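## Task

On the first console, finish with the MODE knob pressed in, CHECK switched on, PROGRAM turned to P1 and the lever set to CYCLE. The task fails if the UNDER or OVER light ever lights, which happens whenever MODE is out, CHECK is on and the lever is at CYCLE at the same moment while PROGRAM is anywhere other than P1. The console is loose on the table: avoid lifting or tipping it noticeably and letting it fall back. Nothing may be knocked off the table, and a setting that stays put only because the robot is holding it at the end does not count.

## Robot and tools

Robot: two Doosan M1013 six-joint arms, named left_arm and right_arm, each ending in a Robotiq 140 two-finger gripper with a fisheye wrist camera (cam_left_wrist, cam_right_wrist, 504x504 pixels). The names are labels only, not image sides. Bases sit at about (+0.049, +0.585, 0) for left_arm and (+0.078, -0.696, 0) for right_arm.

Scene frame: origin on the table top midway between the arms, +x out over the table, +z up, left_arm on the +y side. Reported gripper positions are in metres, orientations as quat_wxyz, velocities in m/s and rad/s. The reported point is midway between the closed finger pads; the fingers point along the gripper's own +z and open along its y. Closed fingertips reach about 33 mm past that point, and closing pushes the tips roughly 24 mm further out, so leave clearance above surfaces. Long-reach positions may be somewhat off.

The row (used by execute_actions and move): one flat list of 18 numbers, each in [-1, 1], covering both arms even if only one moves. Order: left dx, dy, dz, rx, ry, rz, left gripper position, force_limit, speed, then the same nine for the right arm. The first six per arm are an offset, not a pose: expressed in that gripper's own axes, measured from its pose in the most recent result that showed it (or from its current pose, for a later call in the same reply, or before any result in the scene). 1.0 equals 0.6 m for dx, dy, dz and 180 degrees for the rotation; rx, ry, rz form a single rotation vector. Sending zeros sends the arm back to that reference pose; it is not a hold-still. The three gripper numbers are absolute settings: position +1 fully open (140 mm), about -0.8 pads touching, -1 close until blocked; force_limit -1 to +1 is roughly 14 N to 107 N; speed -1 to +1 is roughly 30 to 250 mm/s. To leave a gripper unchanged, repeat its previous three numbers, since 0 is itself a command. Each control step clips the commanded pose to within 70 mm and 16 degrees of the measured one.

execute_actions: argument actions, a list holding zero or one item, plus optional pictures (true/false). Empty list: just report the state. An item with rows (1 to 15 rows of 18 numbers) and steps (up to 15, each 1/30 s) runs those rows, each row measured from the same reference pose, the last row repeating. An item with only steps (up to 300) waits, counting from the last result, including your reply time.

move: target is one 18-number row as above; speed is the top path speed in m/s, 0.002 to 0.5 (default 0.25), turning up to twice that in rad/s. Both grippers travel straight lines that end together, in 0.5 to 10 s. Paths do not avoid obstacles or the other arm; grippers lag and may overshoot speed near full stretch. The result adds a move: line with the outcome (done, off_target, moving, held, fault) and limits (paced = pose clipped; held = a clearance check blocked steps), plus each gripper's distance from its target.

wait: seconds, 0 to 10; the robot gets nothing new. zoom_image: camera (one of the two names) and region [x0, y0, x1, y1] in image pixels, at most 504 on a side. read_manual: optional section, only "licences". finished_scene: scene, the number of the scene being closed; it is final and the result reports success and the next task.

Reading results: the state line shows each arm's pose and velocities. object_status: 0 moving, 1 blocked while opening, 2 blocked while closing (a grip), 3 reached target or pads met. A grip is confirmed by 2. To squeeze harder while gripping, raise force_limit and change position slightly (for example -1 to -0.98). position_measured is in counts: 3 open, 230 pads together. HELD marks steps not fully sent; a pose unreachable line names an arm whose command the clearance check altered. A Hand target line shows where each arm is now being driven. Joint torques and Flange force show contact and load; flange force carries an offset and may say no reading. MOTOR HOT warns of overheating before an over-temperature stop.

Avoid: pressing past a contact with these stiff arms, since 144 N of external force or a joint reaching its load limit (waist and shoulder 316, elbow 148, wrist joints 41.8 N m) freezes that arm for 10 s. Keep the arms from striking each other. Approach controls slowly; faster contact hits harder. Do not lift, tip or drop the loose console, and knock nothing off the table. Change settings in an order that never makes MODE out, CHECK on and lever at CYCLE true together unless PROGRAM already has the required value. Release every control so it keeps its setting on its own before ending the scene.

Each tool is called after "Request:" by a JSON object that holds its "method" and its "body", one argument or row to a line.

## Session

Request:
{"method": "execute_actions", "body": {
  "actions": []
}}

Scene clock: 0.00 s of 5400.00 s.
left_arm: end_effector_position=(+0.3167, -0.1352, +0.2950) position_measured=3 object_status=3 end_effector_quat_wxyz=(+0.003, +0.951, -0.309, +0.009) end_effector_velocity=(+0.000, -0.000, -0.000) end_effector_angular_velocity=(+0.000, +0.000, -0.001) | right_arm: end_effector_position=(+0.6021, -0.1665, +0.1809) position_measured=3 object_status=3 end_effector_quat_wxyz=(+0.201, +0.554, +0.723, +0.360) end_effector_velocity=(+0.000, -0.000, +0.000) end_effector_angular_velocity=(+0.002, +0.000, -0.002)
Joint positions: left_arm=[-1.167  0.352  1.412  0.012  1.362  0.931] | right_arm=[ 0.813  0.156  2.126 -1.378  0.372  1.853]
Joint velocities: left_arm=[-0.     0.    -0.    -0.    -0.     0.001] | right_arm=[-0.    -0.    -0.     0.001  0.001  0.002]
Joint torques (N m, as the joint torque sensors report them, + toward a larger angle): no reading
Flange force (N, the push that the arm receives, along the gripper's own x y z axes): no reading
Hand target (left_arm): +0.317, -0.135, +0.295; +0.003, +0.951, -0.309, +0.009
Hand target (right_arm): +0.602, -0.166, +0.181; +0.201, +0.554, +0.723, +0.360

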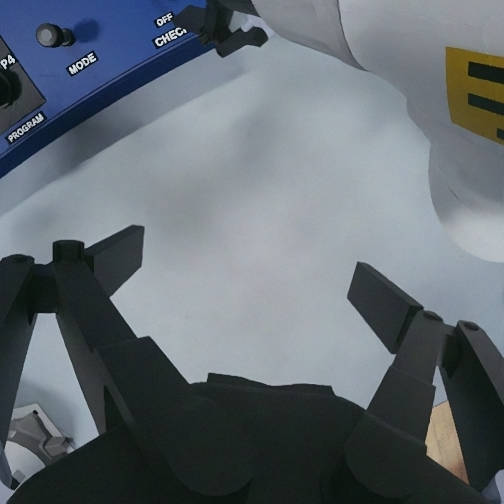

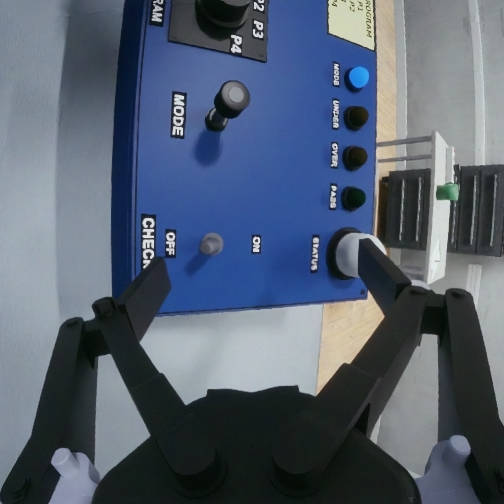

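Request:
{"method": "move", "body": {
  "target": [-0.3,-0.5,-0.25,0,0,-0.2,1,0,0,0,0,0,0,0,0,1,0,0],
  "speed": 0.5
}}

Request:
{"method": "move", "body": {
  "target": [0.35,0.2,0.15,0,0.2,0,1,0,0,-0.5,0,-0.15,0,0,0,1,0,0],
  "speed": 0.5
}}

Scene clock: 3.17 s of 5400.00 s.
left_arm: end_effector_position=(+0.3445, +0.2153, +0.4416) position_measured=3 object_status=3 end_effector_quat_wxyz=(+0.006, +1.000, +0.000, +0.008) end_effector_velocity=(+0.000, +0.000, -0.001) end_effector_angular_velocity=(+0.001, +0.001, +0.000) | right_arm: end_effector_position=(+0.6021, -0.1665, +0.1809) position_measured=3 object_status=3 end_effector_quat_wxyz=(+0.201, +0.554, +0.723, +0.360) end_effector_velocity=(-0.000, -0.000, -0.000) end_effector_angular_velocity=(+0.000, +0.000, -0.001)
Joint positions: left_arm=[-0.876 -0.15   1.706  0.007  1.568  0.596] | right_arm=[ 0.813  0.156  2.126 -1.378  0.372  1.853]
Joint velocities: left_arm=[ 0.001  0.001  0.001  0.    -0.     0.001] | right_arm=[-0.    -0.     0.     0.     0.     0.001]
Joint torques (N m, as the joint torque sensors report them, + toward a larger angle): left_arm=[ -0.08 -23.1  -41.21   3.99  -0.26   0.18] | right_arm=[ -4.07 -45.49 -29.86   0.15   0.5    0.63]
Flange force (N, the push that the arm receives, along the gripper's own x y z axes): left_arm=[-2.5 -1.9 0.1] | right_arm=no reading
Hand target (left_arm): +0.345, +0.215, +0.442; +0.006, +1.000, +0.001, +0.008
Hand target (right_arm): +0.602, -0.166, +0.181; +0.201, +0.554, +0.723, +0.360
Off the commanded pose (left_arm): 0.000 m, 0 deg.
Off the commanded pose (right_arm): 0.000 m, 0 deg.
move: done
camera_calibration (this result's frames):
cam_left_wrist: T_world_to_cam=[[0.173285, -0.982254, 0.0717592, 0.115303], [-0.951794, -0.148296, 0.268507, 0.250432], [-0.253101, -0.114828, -0.960601, 0.7112], [0, 0, 0, 1]] pos_world=[0.398384, 0.232061, 0.607663]

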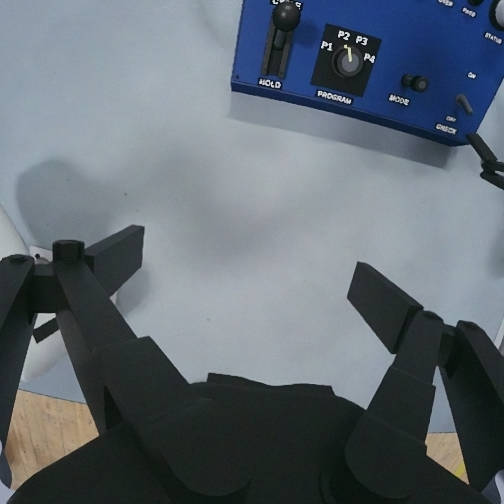

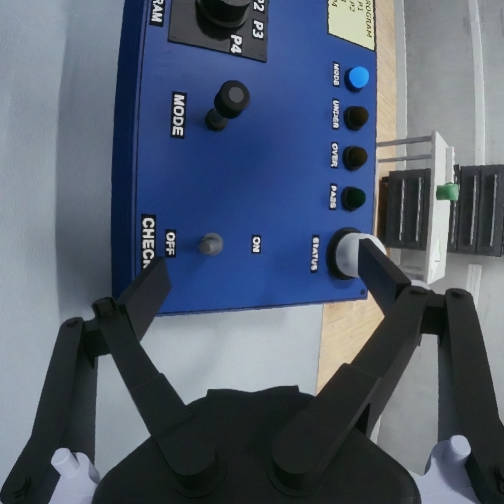

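Scene clock: 4.97 s of 5400.00 s.
left_arm: end_effector_position=(+0.5560, +0.0945, +0.3561) position_measured=3 object_status=3 end_effector_quat_wxyz=(+0.005, +0.949, +0.002, +0.317) end_effector_velocity=(-0.000, +0.000, -0.000) end_effector_angular_velocity=(+0.000, +0.000, +0.000) | right_arm: end_effector_position=(+0.6317, -0.4771, +0.2073) position_measured=3 object_status=3 end_effector_quat_wxyz=(+0.201, +0.554, +0.723, +0.361) end_effector_velocity=(-0.001, +0.001, -0.000) end_effector_angular_velocity=(-0.016, +0.022, -0.008)
Joint positions: left_arm=[-0.97   0.06   1.781  0.647  1.048  0.238] | right_arm=[ 0.16  -0.166  2.386 -2.134 -0.141  2.179]
Joint velocities: left_arm=[ 0.    -0.     0.001  0.    -0.    -0.   ] | right_arm=[ 0.014  0.    -0.014 -0.316 -0.     0.324]
Joint torques (N m, as the joint torque sensors report them, + toward a larger angle): left_arm=[ -0.74 -50.07 -41.62   4.37  -0.56   0.18] | right_arm=[ -4.76 -16.81 -31.32  -1.41   1.2    0.82]
Flange force (N, the push that the arm receives, along the gripper's own x y z axes): left_arm=[1.5 2.3 2.1] | right_arm=no reading
Hand target (left_arm): +0.556, +0.095, +0.356; +0.005, +0.949, +0.002, +0.317
Hand target (right_arm): +0.632, -0.477, +0.207; +0.201, +0.554, +0.723, +0.361
Off the commanded pose (left_arm): 0.000 m, 0 deg.
Off the commanded pose (right_arm): 0.000 m, 0 deg.
move: done
camera_calibration (this result's frames):
cam_left_wrist: T_world_to_cam=[[0.104749, -0.981372, 0.161051, -0.0276388], [-0.92679, -0.15506, -0.342077, 0.660962], [0.360677, -0.113428, -0.925768, 0.315022], [0, 0, 0, 1]] pos_world=[0.501847, 0.111097, 0.522189]
cam_right_wrist: T_world_to_cam=[[0.716982, 0.0263119, 0.696595, -0.577281], [-0.0548022, -0.994067, 0.0939542, -0.449973], [0.694934, -0.105538, -0.711286, -0.139807], [0, 0, 0, 1]] pos_world=[0.486398, -0.446869, 0.344965]

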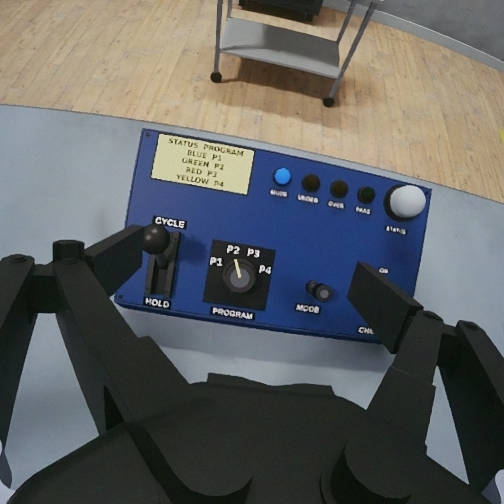

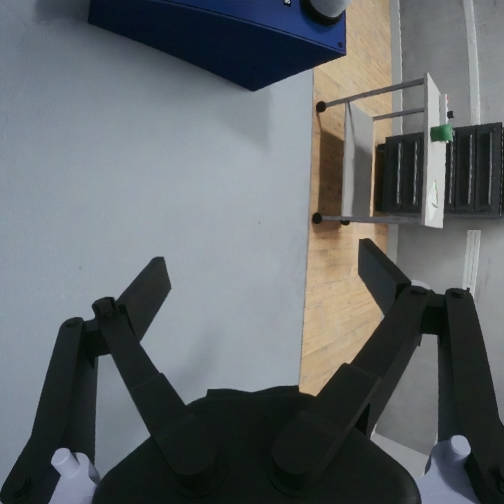

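Request:
{"method": "move", "body": {
  "target": [-0.12,0.028,0.248,0,-0.066,0,0.1,0,0,0,0,0,0,0,0,1,0,0],
  "speed": 0.4
}}

Scene clock: 8.70 s of 5400.00 s.
left_arm: end_effector_position=(+0.5877, +0.0759, +0.1939) position_measured=117 object_status=3 end_effector_quat_wxyz=(+0.005, +0.976, +0.001, +0.217) end_effector_velocity=(-0.000, +0.000, -0.000) end_effector_angular_velocity=(-0.000, +0.000, -0.000) | right_arm: end_effector_position=(+0.6317, -0.4771, +0.2073) position_measured=3 object_status=3 end_effector_quat_wxyz=(+0.201, +0.554, +0.723, +0.361) end_effector_velocity=(+0.000, -0.000, +0.000) end_effector_angular_velocity=(-0.002, -0.002, -0.000)
Joint positions: left_arm=[-0.86   0.241  1.812  0.461  0.872  0.349] | right_arm=[ 0.16  -0.166  2.386 -2.134 -0.141  2.179]
Joint velocities: left_arm=[ 0.    -0.     0.001 -0.    -0.     0.   ] | right_arm=[-0.    -0.    -0.     0.001  0.001 -0.003]
Joint torques (N m, as the joint torque sensors report them, + toward a larger angle): left_arm=[  0.41 -64.47 -37.97   4.01  -0.59   0.14] | right_arm=[ -4.57 -15.95 -31.9   -1.49   1.23   0.71]
Flange force (N, the push that the arm receives, along the gripper's own x y z axes): left_arm=[0.3 3.3 1.9] | right_arm=no reading
Hand target (left_arm): +0.588, +0.076, +0.194; +0.005, +0.976, +0.001, +0.217
Hand target (right_arm): +0.632, -0.477, +0.207; +0.201, +0.554, +0.723, +0.361
Off the commanded pose (left_arm): 0.000 m, 0 deg.
Off the commanded pose (right_arm): 0.000 m, 0 deg.
move: done
camera_calibration (this result's frames):
cam_left_wrist: T_world_to_cam=[[0.133092, -0.981651, 0.136554, -0.0350008], [-0.977761, -0.152581, -0.143887, 0.62335], [0.162083, -0.114367, -0.980127, 0.278622], [0, 0, 0, 1]] pos_world=[0.568985, 0.0926176, 0.367557]
cam_right_wrist: T_world_to_cam=[[0.71698, 0.0263145, 0.696596, -0.577282], [-0.0547952, -0.994068, 0.0939503, -0.449974], [0.694936, -0.105531, -0.711285, -0.139797], [0, 0, 0, 1]] pos_world=[0.486394, -0.446867, 0.344973]

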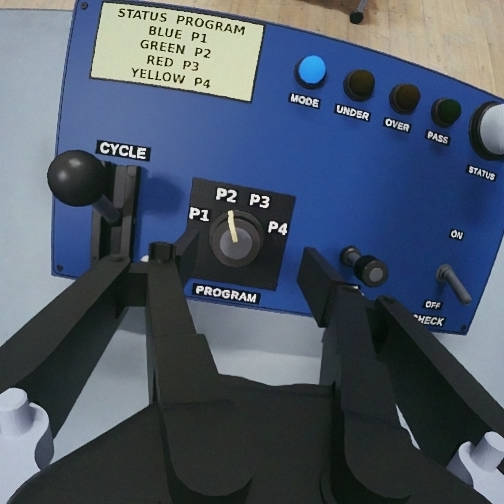

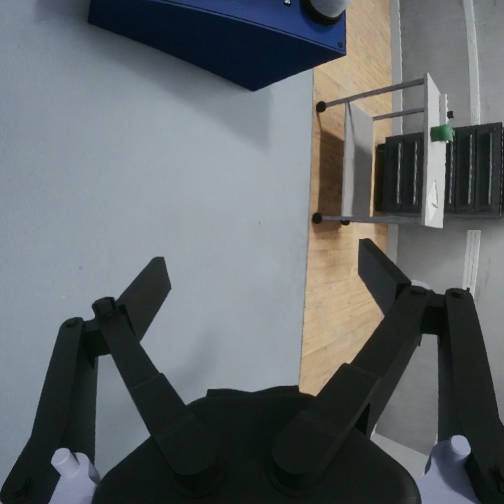

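Request:
{"method": "move", "body": {
  "target": [-0.004,-0.006,0.088,0,0,-0.1,0,0,0,0,0,0,0,0,0,1,0,0],
  "speed": 0.15
}}

Request:
{"method": "move", "body": {
  "target": [0,0,0,0,0,0,-1,-0.4,0,0,0,0,0,0,0,1,0,0]
}}

Request:
{"method": "move", "body": {
  "target": [0,0,0,0,0,-0.22,-1,-0.4,0,0,0,0,0,0,0,1,0,0]
}}

Request:
{"method": "move", "body": {
  "target": [0,0,0,0,0,0,0,0,0,0,0,0,0,0,0,1,0,0]
}}

Request:
{"method": "move", "body": {
  "target": [0,0,-0.11,0,0,0,0,0,0,0,0,0,0,0,0,1,0,0]
}}

Scene clock: 12.47 s of 5400.00 s.
left_arm: end_effector_position=(+0.6079, +0.0790, +0.1449) position_measured=129 object_status=3 end_effector_quat_wxyz=(+0.039, +0.964, +0.154, +0.213) end_effector_velocity=(-0.001, +0.001, -0.001) end_effector_angular_velocity=(+0.001, +0.001, +0.001) | right_arm: end_effector_position=(+0.6317, -0.4771, +0.2073) position_measured=3 object_status=3 end_effector_quat_wxyz=(+0.201, +0.554, +0.723, +0.361) end_effector_velocity=(+0.000, +0.001, +0.001) end_effector_angular_velocity=(+0.002, +0.001, +0.001)
Joint positions: left_arm=[-0.832  0.297  1.839  0.489  0.788  0.013] | right_arm=[ 0.16  -0.166  2.386 -2.134 -0.141  2.179]
Joint velocities: left_arm=[-0.    -0.     0.001  0.     0.001 -0.001] | right_arm=[ 0.     0.    -0.001  0.    -0.002  0.001]
Joint torques (N m, as the joint torque sensors report them, + toward a larger angle): left_arm=[  0.47 -70.17 -36.85   3.82  -0.52   0.04] | right_arm=[ -4.85 -16.41 -31.84  -1.45   1.24   0.91]
Flange force (N, the push that the arm receives, along the gripper's own x y z axes): left_arm=[-0.3 3.7 2.7] | right_arm=no reading
Hand target (left_arm): +0.608, +0.079, +0.145; +0.039, +0.964, +0.154, +0.213
Hand target (right_arm): +0.632, -0.477, +0.207; +0.201, +0.554, +0.723, +0.361
Off the commanded pose (left_arm): 0.000 m, 0 deg.
Off the commanded pose (right_arm): 0.000 m, 0 deg.
move: done
camera_calibration (this result's frames):
cam_left_wrist: T_world_to_cam=[[0.400564, -0.878497, 0.26037, -0.216657], [-0.893475, -0.437485, -0.101531, 0.601606], [0.203103, -0.191965, -0.960156, 0.206004], [0, 0, 0, 1]] pos_world=[0.582465, 0.112407, 0.315288]
cam_right_wrist: T_world_to_cam=[[0.716989, 0.0263155, 0.696587, -0.57728], [-0.0547941, -0.994068, 0.0939527, -0.449975], [0.694927, -0.105532, -0.711294, -0.139797], [0, 0, 0, 1]] pos_world=[0.486396, -0.446867, 0.344966]

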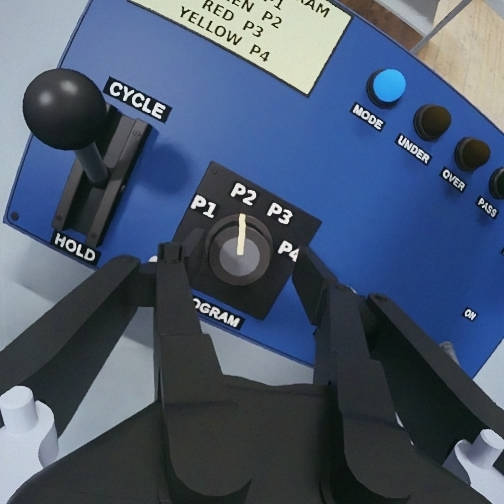

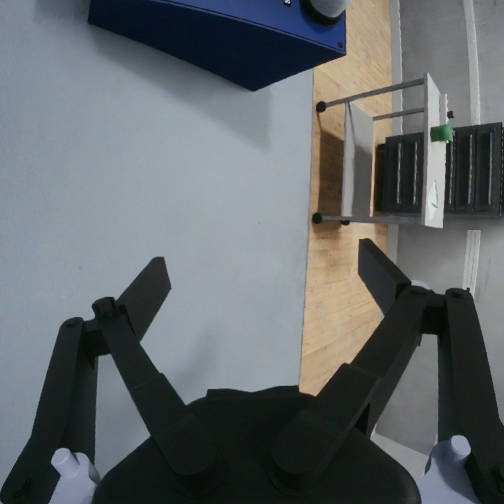

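Scene clock: 13.07 s of 5400.00 s.
left_arm: end_effector_position=(+0.6080, +0.0786, +0.1450) position_measured=168 object_status=2 end_effector_quat_wxyz=(+0.039, +0.964, +0.154, +0.213) end_effector_velocity=(-0.002, +0.004, -0.003) end_effector_angular_velocity=(+0.008, +0.005, +0.002) | right_arm: end_effector_position=(+0.6317, -0.4771, +0.2073) position_measured=3 object_status=3 end_effector_quat_wxyz=(+0.201, +0.554, +0.723, +0.361) end_effector_velocity=(+0.000, +0.000, +0.000) end_effector_angular_velocity=(+0.001, +0.000, +0.000)
Joint positions: left_arm=[-0.832  0.297  1.839  0.49   0.788  0.013] | right_arm=[ 0.16  -0.166  2.386 -2.134 -0.141  2.179]
Joint velocities: left_arm=[ 0.     0.     0.006 -0.     0.004 -0.   ] | right_arm=[ 0.    -0.    -0.    -0.    -0.001  0.001]
Joint torques (N m, as the joint torque sensors report them, + toward a larger angle): left_arm=[  4.95 -94.22 -45.59   6.55   3.9    0.05] | right_arm=[ -4.75 -16.62 -31.99  -1.46   1.12   0.69]
Flange force (N, the push that the arm receives, along the gripper's own x y z axes): left_arm=[-11.8 14.1 36.5] | right_arm=no reading
Hand target (left_arm): +0.608, +0.079, +0.145; +0.039, +0.964, +0.154, +0.213
Hand target (right_arm): +0.632, -0.477, +0.207; +0.201, +0.554, +0.723, +0.361
Off the commanded pose (left_arm): 0.000 m, 0 deg.
Off the commanded pose (right_arm): 0.000 m, 0 deg.
move: done
camera_calibration (this result's frames):
cam_left_wrist: T_world_to_cam=[[0.400158, -0.878538, 0.260851, -0.216863], [-0.893624, -0.437179, -0.101542, 0.60156], [0.203247, -0.19247, -0.960024, 0.205881], [0, 0, 0, 1]] pos_world=[0.582503, 0.112092, 0.315303]
cam_right_wrist: T_world_to_cam=[[0.716989, 0.0263153, 0.696587, -0.57728], [-0.0547943, -0.994068, 0.0939525, -0.449975], [0.694927, -0.105532, -0.711294, -0.139797], [0, 0, 0, 1]] pos_world=[0.486396, -0.446867, 0.344966]

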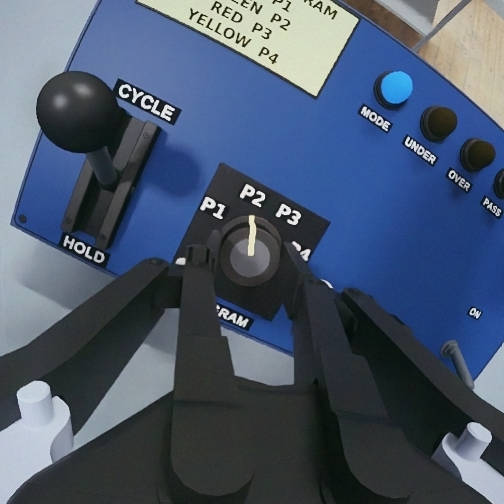

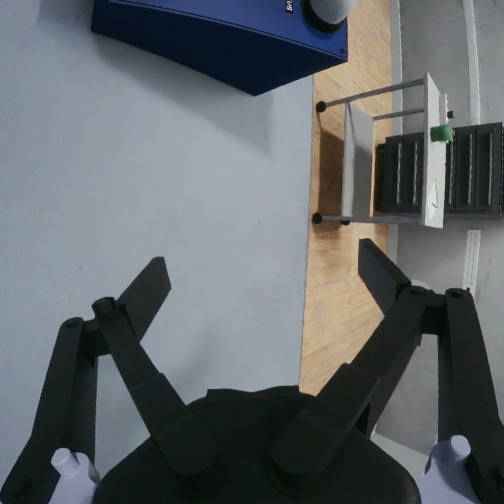

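Scene clock: 14.77 s of 5400.00 s.
left_arm: end_effector_position=(+0.6080, +0.0785, +0.1451) position_measured=168 object_status=2 end_effector_quat_wxyz=(+0.109, +0.855, +0.471, +0.187) end_effector_velocity=(-0.001, +0.001, -0.002) end_effector_angular_velocity=(+0.003, +0.001, -0.002) | right_arm: end_effector_position=(+0.6317, -0.4771, +0.2073) position_measured=3 object_status=3 end_effector_quat_wxyz=(+0.201, +0.554, +0.723, +0.361) end_effector_velocity=(+0.001, -0.000, +0.001) end_effector_angular_velocity=(-0.000, -0.002, -0.001)
Joint positions: left_arm=[-0.832  0.297  1.838  0.489  0.788 -0.678] | right_arm=[ 0.16  -0.166  2.386 -2.134 -0.141  2.179]
Joint velocities: left_arm=[-0.001  0.001  0.002  0.001  0.     0.   ] | right_arm=[-0.     0.    -0.001  0.     0.001 -0.   ]
Joint torques (N m, as the joint torque sensors report them, + toward a larger angle): left_arm=[  5.35 -85.26 -59.88   9.51  -6.98   0.11] | right_arm=[ -4.28 -17.34 -32.06  -1.43   1.39   0.82]
Flange force (N, the push that the arm receives, along the gripper's own x y z axes): left_arm=[-9.6 -23.9 12.3] | right_arm=no reading
Hand target (left_arm): +0.608, +0.079, +0.145; +0.109, +0.855, +0.471, +0.187
Hand target (right_arm): +0.632, -0.477, +0.207; +0.201, +0.554, +0.723, +0.361
Off the commanded pose (left_arm): 0.000 m, 0 deg.
Off the commanded pose (right_arm): 0.000 m, 0 deg.
move: done
camera_calibration (this result's frames):
cam_left_wrist: T_world_to_cam=[[0.811722, -0.375171, 0.44761, -0.533815], [-0.464017, -0.879682, 0.104156, 0.345301], [0.354678, -0.292244, -0.888143, 0.111292], [0, 0, 0, 1]] pos_world=[0.554062, 0.136007, 0.301819]
cam_right_wrist: T_world_to_cam=[[0.716989, 0.0263154, 0.696587, -0.57728], [-0.0547943, -0.994068, 0.0939526, -0.449975], [0.694927, -0.105532, -0.711294, -0.139797], [0, 0, 0, 1]] pos_world=[0.486396, -0.446867, 0.344966]

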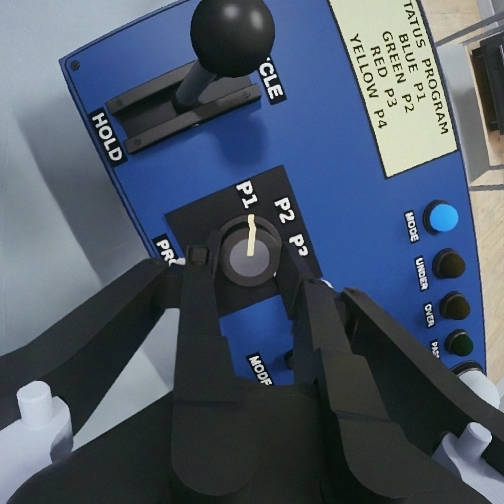

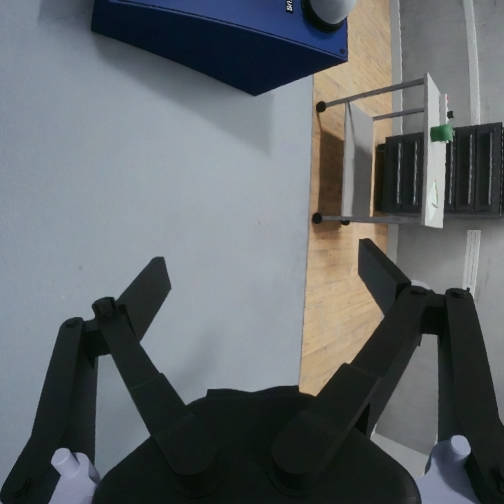

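Scene clock: 15.27 s of 5400.00 s.
left_arm: end_effector_position=(+0.6080, +0.0785, +0.1451) position_measured=129 object_status=3 end_effector_quat_wxyz=(+0.109, +0.855, +0.471, +0.187) end_effector_velocity=(-0.000, -0.000, -0.001) end_effector_angular_velocity=(+0.000, +0.001, -0.001) | right_arm: end_effector_position=(+0.6317, -0.4771, +0.2073) position_measured=3 object_status=3 end_effector_quat_wxyz=(+0.201, +0.554, +0.723, +0.361) end_effector_velocity=(+0.000, +0.000, +0.001) end_effector_angular_velocity=(+0.000, -0.001, +0.000)
Joint positions: left_arm=[-0.832  0.297  1.838  0.489  0.788 -0.678] | right_arm=[ 0.16  -0.166  2.386 -2.134 -0.141  2.179]
Joint velocities: left_arm=[ 0.     0.001  0.001 -0.    -0.001  0.001] | right_arm=[ 0.    -0.    -0.001  0.    -0.    -0.001]
Joint torques (N m, as the joint torque sensors report them, + toward a larger angle): left_arm=[ -0.39 -72.24 -37.48   3.83  -0.56   0.11] | right_arm=[ -5.02 -15.87 -32.57  -1.31   1.25   0.77]
Flange force (N, the push that the arm receives, along the gripper's own x y z axes): left_arm=[-2.9 3.8 6.2] | right_arm=no reading
Hand target (left_arm): +0.608, +0.079, +0.145; +0.109, +0.855, +0.471, +0.187
Hand target (right_arm): +0.632, -0.477, +0.207; +0.201, +0.554, +0.723, +0.361
Off the commanded pose (left_arm): 0.000 m, 0 deg.
Off the commanded pose (right_arm): 0.000 m, 0 deg.
move: done
camera_calibration (this result's frames):
cam_left_wrist: T_world_to_cam=[[0.81171, -0.375219, 0.447591, -0.533773], [-0.464042, -0.879675, 0.104104, 0.345337], [0.354673, -0.292203, -0.888158, 0.111285], [0, 0, 0, 1]] pos_world=[0.55405, 0.13602, 0.3018]
cam_right_wrist: T_world_to_cam=[[0.716989, 0.0263151, 0.696587, -0.57728], [-0.0547945, -0.994068, 0.0939524, -0.449974], [0.694927, -0.105532, -0.711294, -0.139797], [0, 0, 0, 1]] pos_world=[0.486396, -0.446867, 0.344966]

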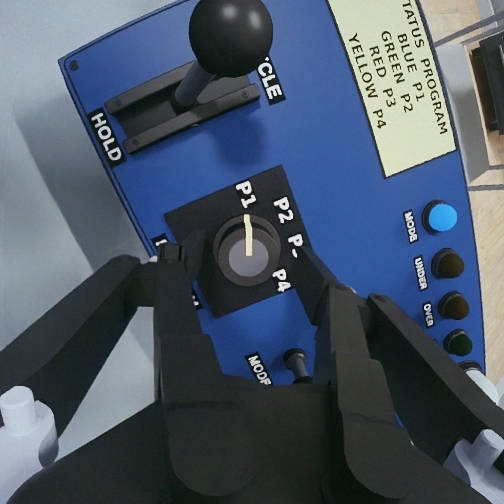

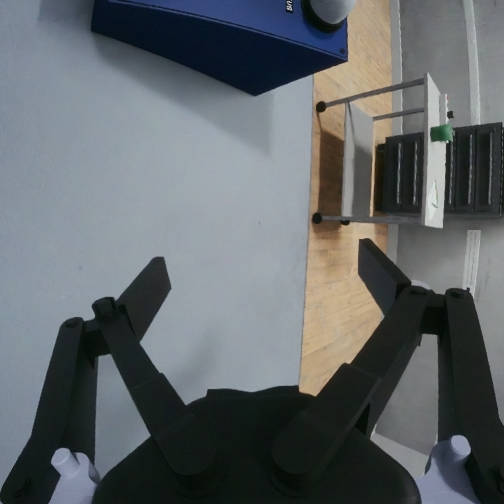

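Scene clock: 15.97 s of 5400.00 s.
left_arm: end_effector_position=(+0.5801, +0.0792, +0.2049) position_measured=129 object_status=3 end_effector_quat_wxyz=(+0.109, +0.855, +0.472, +0.187) end_effector_velocity=(+0.000, +0.000, +0.000) end_effector_angular_velocity=(+0.000, -0.000, +0.000) | right_arm: end_effector_position=(+0.6317, -0.4771, +0.2073) position_measured=3 object_status=3 end_effector_quat_wxyz=(+0.201, +0.554, +0.723, +0.361) end_effector_velocity=(+0.000, -0.001, -0.000) end_effector_angular_velocity=(-0.003, -0.002, -0.001)
Joint positions: left_arm=[-0.866  0.222  1.815  0.456  0.889 -0.654] | right_arm=[ 0.16  -0.166  2.386 -2.134 -0.141  2.179]
Joint velocities: left_arm=[ 0.     0.    -0.     0.     0.001 -0.   ] | right_arm=[-0.     0.     0.001 -0.001  0.003 -0.001]
Joint torques (N m, as the joint torque sensors report them, + toward a larger angle): left_arm=[  0.41 -65.18 -38.62   4.    -0.5    0.15] | right_arm=[ -4.65 -16.37 -31.93  -1.52   1.22   0.84]
Flange force (N, the push that the arm receives, along the gripper's own x y z axes): left_arm=[-3.5 3.5 3.9] | right_arm=no reading
Hand target (left_arm): +0.580, +0.079, +0.205; +0.109, +0.855, +0.472, +0.187
Hand target (right_arm): +0.632, -0.477, +0.207; +0.201, +0.554, +0.723, +0.361
Off the commanded pose (left_arm): 0.000 m, 0 deg.
Off the commanded pose (right_arm): 0.000 m, 0 deg.
move: done
camera_calibration (this result's frames):
cam_left_wrist: T_world_to_cam=[[0.811765, -0.375118, 0.447575, -0.537685], [-0.463937, -0.879727, 0.104132, 0.3267], [0.354682, -0.292177, -0.888163, 0.174541], [0, 0, 0, 1]] pos_world=[0.526136, 0.136708, 0.361655]
cam_right_wrist: T_world_to_cam=[[0.716989, 0.0263153, 0.696587, -0.57728], [-0.0547945, -0.994068, 0.0939527, -0.449975], [0.694927, -0.105532, -0.711294, -0.139797], [0, 0, 0, 1]] pos_world=[0.486396, -0.446867, 0.344966]

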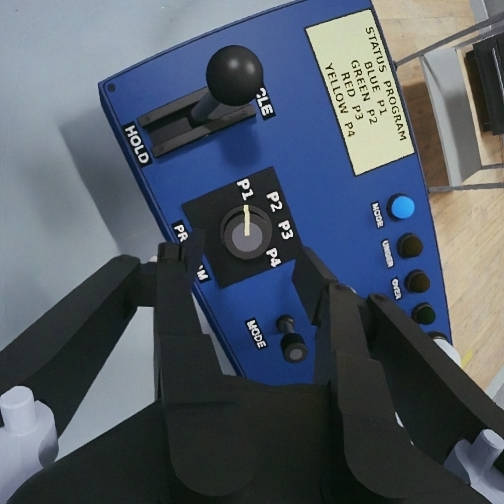

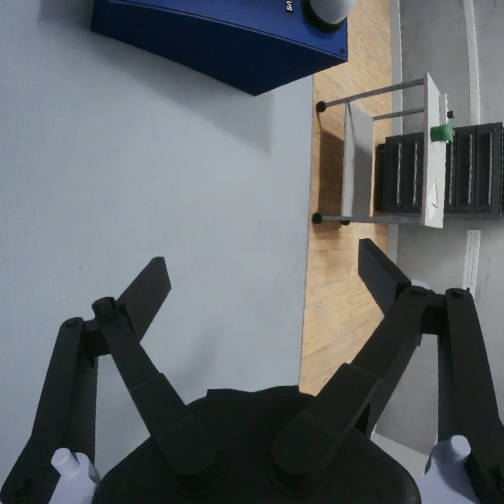

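Request:
{"method": "move", "body": {
  "target": [-0.171,0.098,0,0,0,0.32,-0.4,0,0,0,0,0,0,0,0,1,0,0],
  "speed": 0.5
}}

Request:
{"method": "move", "body": {
  "target": [0,0,0.065,0,0,0,-1,0,1,0,0,0,0,0,0,1,0,0],
  "speed": 0.04
}}

Scene clock: 18.83 s of 5400.00 s.
left_arm: end_effector_position=(+0.5753, -0.0390, +0.2040) position_measured=179 object_status=3 end_effector_quat_wxyz=(+0.006, +0.976, +0.001, +0.217) end_effector_velocity=(+0.001, -0.000, +0.000) end_effector_angular_velocity=(-0.000, -0.000, +0.001) | right_arm: end_effector_position=(+0.6317, -0.4771, +0.2073) position_measured=3 object_status=3 end_effector_quat_wxyz=(+0.201, +0.554, +0.723, +0.361) end_effector_velocity=(+0.000, +0.000, +0.000) end_effector_angular_velocity=(-0.000, -0.001, +0.000)
Joint positions: left_arm=[-0.964  0.362  1.628  0.458  0.971  0.279] | right_arm=[ 0.16  -0.166  2.386 -2.134 -0.141  2.179]
Joint velocities: left_arm=[ 0.001  0.    -0.001 -0.     0.     0.   ] | right_arm=[-0. -0. -0. -0. -0. -0.]
Joint torques (N m, as the joint torque sensors report them, + toward a larger angle): left_arm=[  0.25 -80.17 -39.37   4.1   -0.39   0.12] | right_arm=[ -4.89 -16.23 -31.93  -1.43   1.26   0.8 ]
Flange force (N, the push that the arm receives, along the gripper's own x y z axes): left_arm=[1.3 5.5 3.8] | right_arm=no reading
Hand target (left_arm): +0.575, -0.039, +0.204; +0.005, +0.976, +0.001, +0.217
Hand target (right_arm): +0.632, -0.477, +0.207; +0.201, +0.554, +0.723, +0.361
Off the commanded pose (left_arm): 0.000 m, 0 deg.
Off the commanded pose (right_arm): 0.000 m, 0 deg.
move: done
camera_calibration (this result's frames):
cam_left_wrist: T_world_to_cam=[[0.132824, -0.981598, 0.137197, -0.147478], [-0.977768, -0.152431, -0.143992, 0.595178], [0.162255, -0.115021, -0.980022, 0.27726], [0, 0, 0, 1]] pos_world=[0.556548, -0.0221498, 0.377656]
cam_right_wrist: T_world_to_cam=[[0.716989, 0.0263154, 0.696587, -0.57728], [-0.0547942, -0.994068, 0.0939526, -0.449975], [0.694927, -0.105532, -0.711294, -0.139797], [0, 0, 0, 1]] pos_world=[0.486396, -0.446867, 0.344966]

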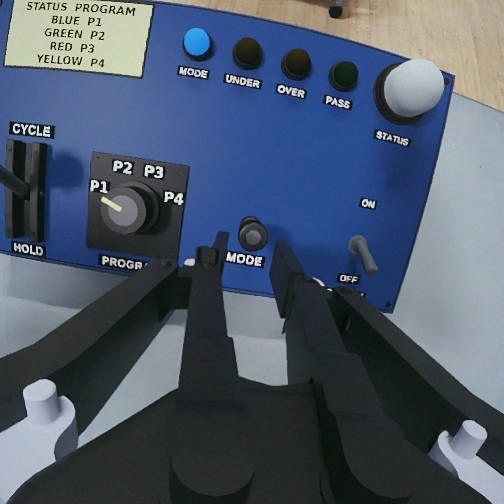

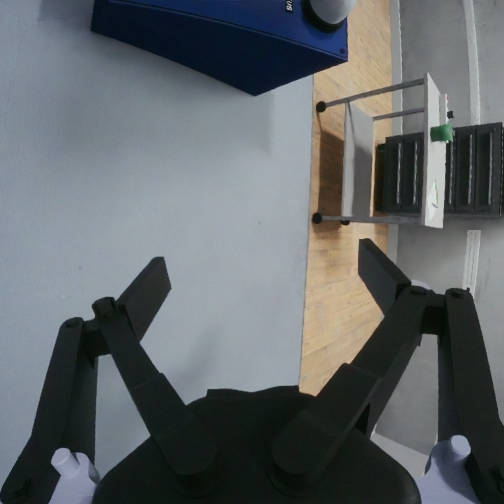

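Scene clock: 20.03 s of 5400.00 s.
left_arm: end_effector_position=(+0.5918, -0.0394, +0.1686) position_measured=233 object_status=3 end_effector_quat_wxyz=(+0.005, +0.976, +0.001, +0.217) end_effector_velocity=(-0.000, +0.000, -0.000) end_effector_angular_velocity=(+0.000, +0.000, -0.000) | right_arm: end_effector_position=(+0.6317, -0.4771, +0.2073) position_measured=3 object_status=3 end_effector_quat_wxyz=(+0.201, +0.554, +0.723, +0.361) end_effector_velocity=(-0.001, -0.000, -0.001) end_effector_angular_velocity=(+0.000, +0.002, -0.000)
Joint positions: left_arm=[-0.945  0.4    1.642  0.472  0.916  0.269] | right_arm=[ 0.16  -0.166  2.386 -2.134 -0.141  2.179]
Joint velocities: left_arm=[-0. -0.  0. -0.  0.  0.] | right_arm=[-0.    -0.     0.002  0.001 -0.     0.   ]
Joint torques (N m, as the joint torque sensors report them, + toward a larger angle): left_arm=[  2.41 -80.24 -38.63   4.34  -0.86   0.05] | right_arm=[ -4.99 -15.43 -32.07  -1.48   1.21   0.7 ]
Flange force (N, the push that the arm receives, along the gripper's own x y z axes): left_arm=[-1.9 3.9 -0.4] | right_arm=no reading
Hand target (left_arm): +0.592, -0.039, +0.169; +0.006, +0.976, +0.001, +0.217
Hand target (right_arm): +0.632, -0.477, +0.207; +0.201, +0.554, +0.723, +0.361
Off the commanded pose (left_arm): 0.000 m, 0 deg.
Off the commanded pose (right_arm): 0.000 m, 0 deg.
move: done
camera_calibration (this result's frames):
cam_left_wrist: T_world_to_cam=[[0.132762, -0.981621, 0.137094, -0.145123], [-0.977783, -0.152351, -0.143977, 0.606142], [0.162217, -0.114933, -0.980039, 0.239827], [0, 0, 0, 1]] pos_world=[0.573038, -0.0225457, 0.342206]
cam_right_wrist: T_world_to_cam=[[0.716989, 0.0263153, 0.696587, -0.57728], [-0.0547943, -0.994068, 0.0939526, -0.449975], [0.694927, -0.105532, -0.711294, -0.139797], [0, 0, 0, 1]] pos_world=[0.486396, -0.446867, 0.344966]

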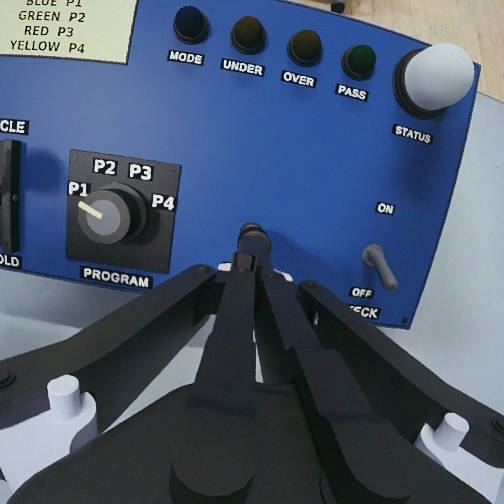

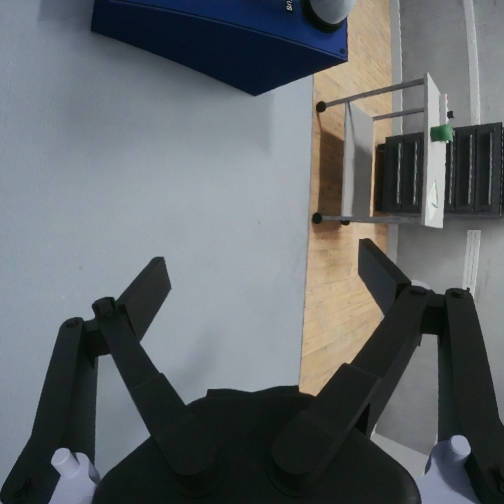

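Request:
{"method": "move", "body": {
  "target": [0,0,0.005,0,0,0,-1,0,1,0,0,0,0,0,0,1,0,0]
}}

Request:
{"method": "move", "body": {
  "target": [-0.085,0.06,-0.01,0,0,0,-1,0,1,0,0,0,0,0,0,1,0,0]
}}

Request:
{"method": "move", "body": {
  "target": [0,0.13,0.035,0,0,0,-1,0,1,0,0,0,0,0,0,1,0,0]
}}

Scene clock: 22.00 s of 5400.00 s.
left_arm: end_effector_position=(+0.5931, -0.0394, +0.1659) position_measured=233 object_status=3 end_effector_quat_wxyz=(+0.005, +0.976, +0.001, +0.217) end_effector_velocity=(+0.000, +0.000, -0.000) end_effector_angular_velocity=(+0.001, +0.000, +0.000) | right_arm: end_effector_position=(+0.6317, -0.4771, +0.2073) position_measured=3 object_status=3 end_effector_quat_wxyz=(+0.201, +0.554, +0.723, +0.361) end_effector_velocity=(+0.000, +0.000, +0.000) end_effector_angular_velocity=(-0.002, -0.001, +0.002)
Joint positions: left_arm=[-0.943  0.403  1.643  0.473  0.912  0.268] | right_arm=[ 0.16  -0.166  2.386 -2.134 -0.141  2.179]
Joint velocities: left_arm=[ 0.     0.    -0.001 -0.     0.001 -0.   ] | right_arm=[ 0.     0.    -0.    -0.     0.    -0.003]
Joint torques (N m, as the joint torque sensors report them, + toward a larger angle): left_arm=[ -0.32 -83.75 -38.81   4.04  -0.38   0.09] | right_arm=[ -5.62 -16.86 -31.88  -1.53   1.29   0.52]
Flange force (N, the push that the arm receives, along the gripper's own x y z axes): left_arm=[1.5 4.9 5.0] | right_arm=no reading
Hand target (left_arm): +0.593, -0.039, +0.166; +0.005, +0.976, +0.001, +0.217
Hand target (right_arm): +0.632, -0.477, +0.207; +0.201, +0.554, +0.723, +0.361
Off the commanded pose (left_arm): 0.000 m, 0 deg.
Off the commanded pose (right_arm): 0.000 m, 0 deg.
move: done
camera_calibration (this result's frames):
cam_left_wrist: T_world_to_cam=[[0.132757, -0.981621, 0.1371, -0.144948], [-0.977783, -0.152348, -0.143979, 0.606986], [0.162219, -0.11494, -0.980038, 0.236955], [0, 0, 0, 1]] pos_world=[0.574305, -0.022576, 0.33949]
cam_right_wrist: T_world_to_cam=[[0.716989, 0.0263153, 0.696587, -0.57728], [-0.0547944, -0.994068, 0.0939526, -0.449975], [0.694927, -0.105532, -0.711294, -0.139797], [0, 0, 0, 1]] pos_world=[0.486396, -0.446867, 0.344966]

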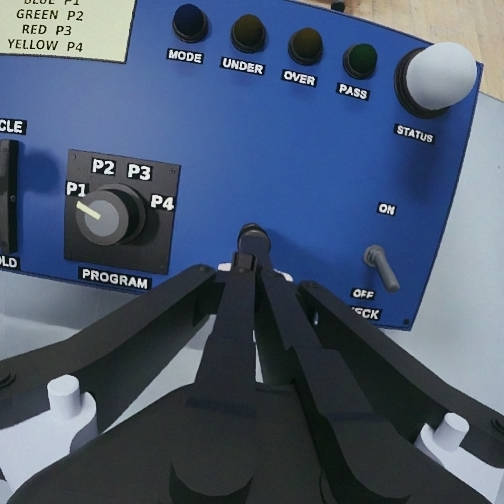

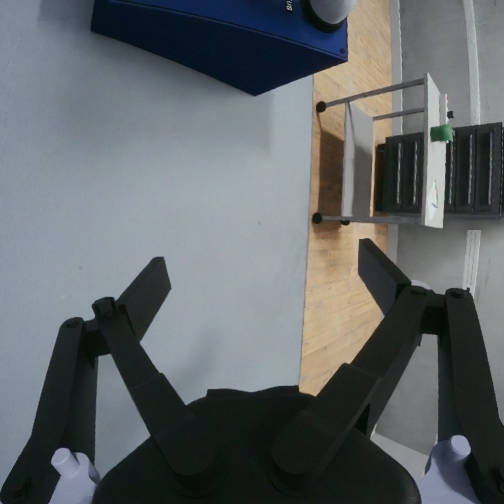

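Scene clock: 22.70 s of 5400.00 s.
left_arm: end_effector_position=(+0.5444, -0.0757, +0.1502) position_measured=233 object_status=3 end_effector_quat_wxyz=(+0.006, +0.976, +0.001, +0.217) end_effector_velocity=(+0.001, -0.001, +0.002) end_effector_angular_velocity=(-0.004, -0.001, -0.000) | right_arm: end_effector_position=(+0.6317, -0.4771, +0.2073) position_measured=3 object_status=3 end_effector_quat_wxyz=(+0.201, +0.554, +0.723, +0.361) end_effector_velocity=(-0.000, +0.000, -0.000) end_effector_angular_velocity=(+0.000, +0.000, +0.000)
Joint positions: left_arm=[-1.024  0.424  1.644  0.491  0.926  0.176] | right_arm=[ 0.16  -0.166  2.386 -2.134 -0.141  2.179]
Joint velocities: left_arm=[ 0.    -0.001 -0.002  0.    -0.001 -0.   ] | right_arm=[ 0.    -0.     0.    -0.001 -0.     0.001]
Joint torques (N m, as the joint torque sensors report them, + toward a larger angle): left_arm=[  0.95 -84.11 -38.27   3.94  -0.17   0.01] | right_arm=[ -6.03 -16.72 -31.9   -1.38   1.2    0.76]
Flange force (N, the push that the arm receives, along the gripper's own x y z axes): left_arm=[-0.4 4.3 2.8] | right_arm=no reading
Hand target (left_arm): +0.544, -0.076, +0.150; +0.006, +0.976, +0.001, +0.217
Hand target (right_arm): +0.632, -0.477, +0.207; +0.201, +0.554, +0.723, +0.361
Off the commanded pose (left_arm): 0.000 m, 0 deg.
Off the commanded pose (right_arm): 0.000 m, 0 deg.
move: done
camera_calibration (this result's frames):
cam_left_wrist: T_world_to_cam=[[0.132794, -0.981602, 0.137198, -0.171992], [-0.977781, -0.152396, -0.143947, 0.551553], [0.162207, -0.115034, -0.980029, 0.225314], [0, 0, 0, 1]] pos_world=[0.52559, -0.0588541, 0.323805]
cam_right_wrist: T_world_to_cam=[[0.716989, 0.0263153, 0.696587, -0.57728], [-0.0547944, -0.994068, 0.0939526, -0.449975], [0.694927, -0.105532, -0.711294, -0.139797], [0, 0, 0, 1]] pos_world=[0.486396, -0.446867, 0.344966]

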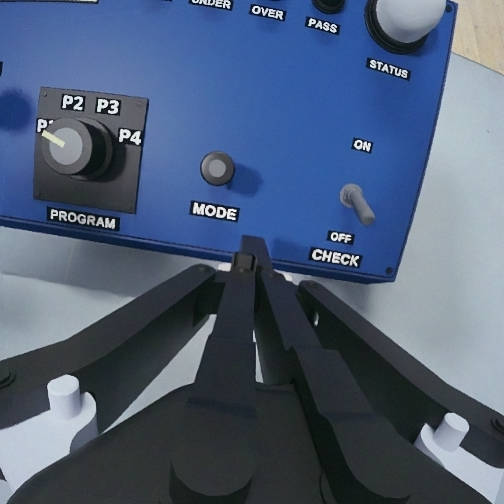

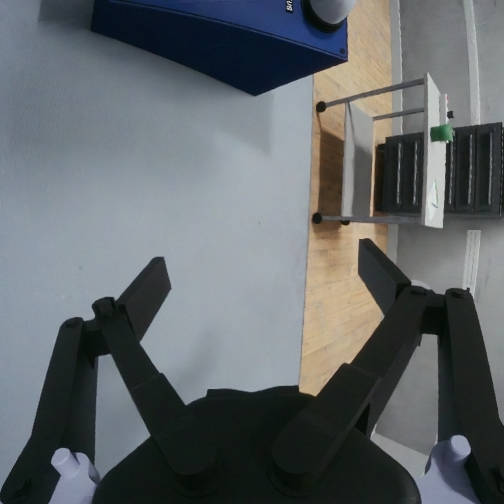

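Scene clock: 23.43 s of 5400.00 s.
left_arm: end_effector_position=(+0.5533, -0.1539, +0.1320) position_measured=233 object_status=3 end_effector_quat_wxyz=(+0.006, +0.976, +0.001, +0.217) end_effector_velocity=(+0.000, -0.001, +0.001) end_effector_angular_velocity=(-0.001, -0.001, -0.002) | right_arm: end_effector_position=(+0.6317, -0.4771, +0.2073) position_measured=3 object_status=3 end_effector_quat_wxyz=(+0.201, +0.554, +0.723, +0.361) end_effector_velocity=(-0.001, -0.000, -0.001) end_effector_angular_velocity=(-0.000, +0.001, -0.001)
Joint positions: left_arm=[-1.056  0.542  1.492  0.483  0.968  0.164] | right_arm=[ 0.16  -0.166  2.386 -2.134 -0.141  2.179]
Joint velocities: left_arm=[-0.    -0.    -0.002  0.    -0.001  0.002] | right_arm=[-0.    -0.     0.001 -0.     0.     0.001]
Joint torques (N m, as the joint torque sensors report them, + toward a larger angle): left_arm=[  0.85 -97.31 -38.7    4.12  -0.32   0.09] | right_arm=[ -4.42 -15.85 -31.98  -1.33   1.15   1.01]
Flange force (N, the push that the arm receives, along the gripper's own x y z axes): left_arm=[0.6 7.1 4.1] | right_arm=no reading
Hand target (left_arm): +0.553, -0.154, +0.132; +0.006, +0.976, +0.001, +0.217
Hand target (right_arm): +0.632, -0.477, +0.207; +0.201, +0.554, +0.723, +0.361
Off the commanded pose (left_arm): 0.000 m, 0 deg.
Off the commanded pose (right_arm): 0.000 m, 0 deg.
move: done
camera_calibration (this result's frames):
cam_left_wrist: T_world_to_cam=[[0.132958, -0.98156, 0.137337, -0.247544], [-0.977755, -0.15258, -0.143925, 0.545708], [0.162226, -0.115146, -0.980012, 0.197073], [0, 0, 0, 1]] pos_world=[0.534512, -0.137023, 0.305672]
cam_right_wrist: T_world_to_cam=[[0.716989, 0.0263152, 0.696587, -0.57728], [-0.0547944, -0.994068, 0.0939525, -0.449975], [0.694927, -0.105532, -0.711294, -0.139797], [0, 0, 0, 1]] pos_world=[0.486396, -0.446867, 0.344966]

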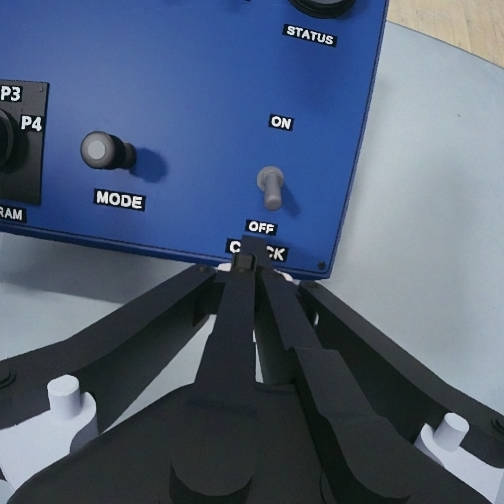

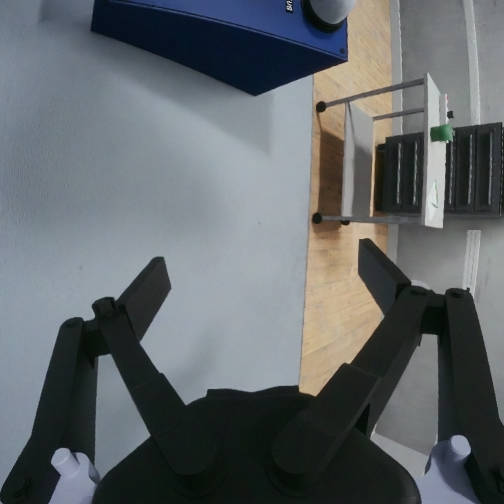

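Request:
{"method": "move", "body": {
  "target": [0.062,0.011,-0.008,0,0,0,-1,0,1,0,0,0,0,0,0,1,0,0],
  "speed": 0.05
}}

Request:
{"method": "move", "body": {
  "target": [-0.04,-0.05,-0.08,0,0,0,-1,0,1,0,0,0,0,0,0,1,0,0]
}}

Scene clock: 25.70 s of 5400.00 s.
left_arm: end_effector_position=(+0.5850, -0.1601, +0.1522) position_measured=233 object_status=3 end_effector_quat_wxyz=(+0.006, +0.976, +0.002, +0.217) end_effector_velocity=(+0.000, -0.000, +0.000) end_effector_angular_velocity=(+0.001, +0.000, +0.001) | right_arm: end_effector_position=(+0.6317, -0.4771, +0.2073) position_measured=3 object_status=3 end_effector_quat_wxyz=(+0.201, +0.554, +0.723, +0.361) end_effector_velocity=(+0.000, +0.000, +0.000) end_effector_angular_velocity=(+0.002, +0.000, -0.001)
Joint positions: left_arm=[-1.024  0.558  1.427  0.465  0.999  0.222] | right_arm=[ 0.16  -0.166  2.386 -2.134 -0.141  2.179]
Joint velocities: left_arm=[-0.     0.001 -0.001 -0.     0.002 -0.   ] | right_arm=[-0.     0.    -0.001  0.001 -0.     0.001]
Joint torques (N m, as the joint torque sensors report them, + toward a larger angle): left_arm=[  1.06 -98.6  -39.45   4.07  -0.43   0.2 ] | right_arm=[ -4.38 -15.73 -31.94  -1.5    1.11   0.78]
Flange force (N, the push that the arm receives, along the gripper's own x y z axes): left_arm=[0.1 6.4 3.5] | right_arm=no reading
Hand target (left_arm): +0.585, -0.160, +0.152; +0.006, +0.976, +0.002, +0.217
Hand target (right_arm): +0.632, -0.477, +0.207; +0.201, +0.554, +0.723, +0.361
Off the commanded pose (left_arm): 0.000 m, 0 deg.
Off the commanded pose (right_arm): 0.000 m, 0 deg.
move: done
camera_calibration (this result's frames):
cam_left_wrist: T_world_to_cam=[[0.133014, -0.981562, 0.137274, -0.260671], [-0.977744, -0.152628, -0.143947, 0.57866], [0.162244, -0.115072, -0.980018, 0.210934], [0, 0, 0, 1]] pos_world=[0.566232, -0.143273, 0.325799]
cam_right_wrist: T_world_to_cam=[[0.716989, 0.0263152, 0.696587, -0.57728], [-0.0547944, -0.994068, 0.0939524, -0.449975], [0.694927, -0.105532, -0.711294, -0.139797], [0, 0, 0, 1]] pos_world=[0.486396, -0.446867, 0.344966]

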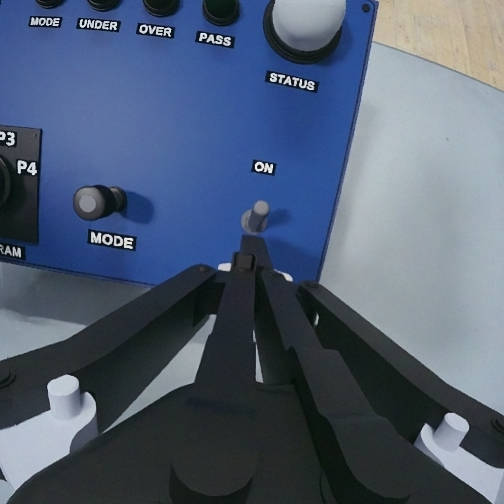

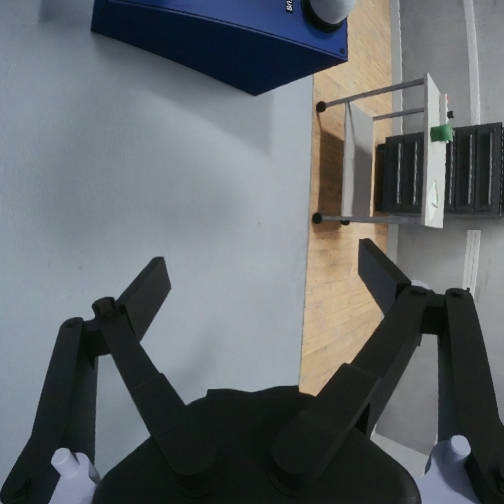

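Scene clock: 26.40 s of 5400.00 s.
left_arm: end_effector_position=(+0.5429, -0.1298, +0.1852) position_measured=233 object_status=3 end_effector_quat_wxyz=(+0.006, +0.976, +0.002, +0.217) end_effector_velocity=(+0.000, -0.000, +0.000) end_effector_angular_velocity=(+0.000, +0.000, +0.000) | right_arm: end_effector_position=(+0.6317, -0.4771, +0.2073) position_measured=3 object_status=3 end_effector_quat_wxyz=(+0.201, +0.554, +0.723, +0.361) end_effector_velocity=(-0.001, -0.000, -0.001) end_effector_angular_velocity=(+0.001, +0.002, -0.001)
Joint positions: left_arm=[-1.055  0.468  1.506  0.465  1.022  0.198] | right_arm=[ 0.16  -0.166  2.386 -2.134 -0.141  2.179]
Joint velocities: left_arm=[-0.     0.    -0.    -0.     0.001 -0.   ] | right_arm=[-0.    -0.     0.001  0.001 -0.     0.001]
Joint torques (N m, as the joint torque sensors report them, + toward a larger angle): left_arm=[  1.05 -87.91 -39.27   4.17  -0.33   0.26] | right_arm=[ -5.47 -16.31 -31.75  -1.46   1.09   0.72]
Flange force (N, the push that the arm receives, along the gripper's own x y z axes): left_arm=[-0.9 4.1 1.8] | right_arm=no reading
Hand target (left_arm): +0.543, -0.130, +0.185; +0.006, +0.976, +0.002, +0.217
Hand target (right_arm): +0.632, -0.477, +0.207; +0.201, +0.554, +0.723, +0.361
Off the commanded pose (left_arm): 0.000 m, 0 deg.
Off the commanded pose (right_arm): 0.000 m, 0 deg.
move: done
camera_calibration (this result's frames):
cam_left_wrist: T_world_to_cam=[[0.133049, -0.981557, 0.137272, -0.229889], [-0.977745, -0.152659, -0.143911, 0.546887], [0.162213, -0.11507, -0.980023, 0.253623], [0, 0, 0, 1]] pos_world=[0.524161, -0.112978, 0.358817]
cam_right_wrist: T_world_to_cam=[[0.716989, 0.0263151, 0.696587, -0.57728], [-0.0547945, -0.994068, 0.0939524, -0.449974], [0.694927, -0.105532, -0.711294, -0.139797], [0, 0, 0, 1]] pos_world=[0.486396, -0.446867, 0.344966]

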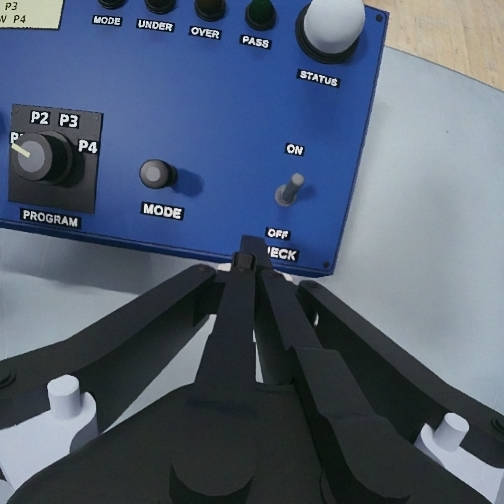

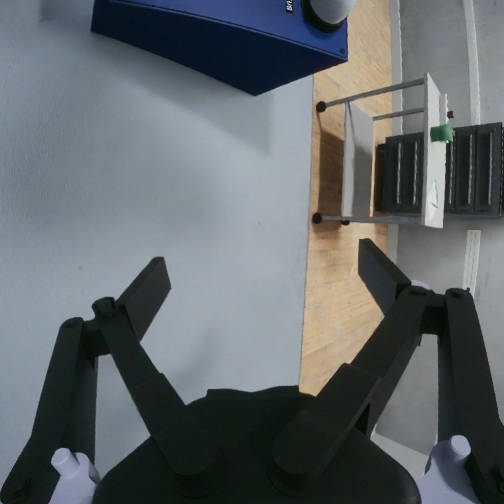

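Request:
{"method": "finished_scene", "body": {
  "scene": 1
}}

The scene is finished: the task was done.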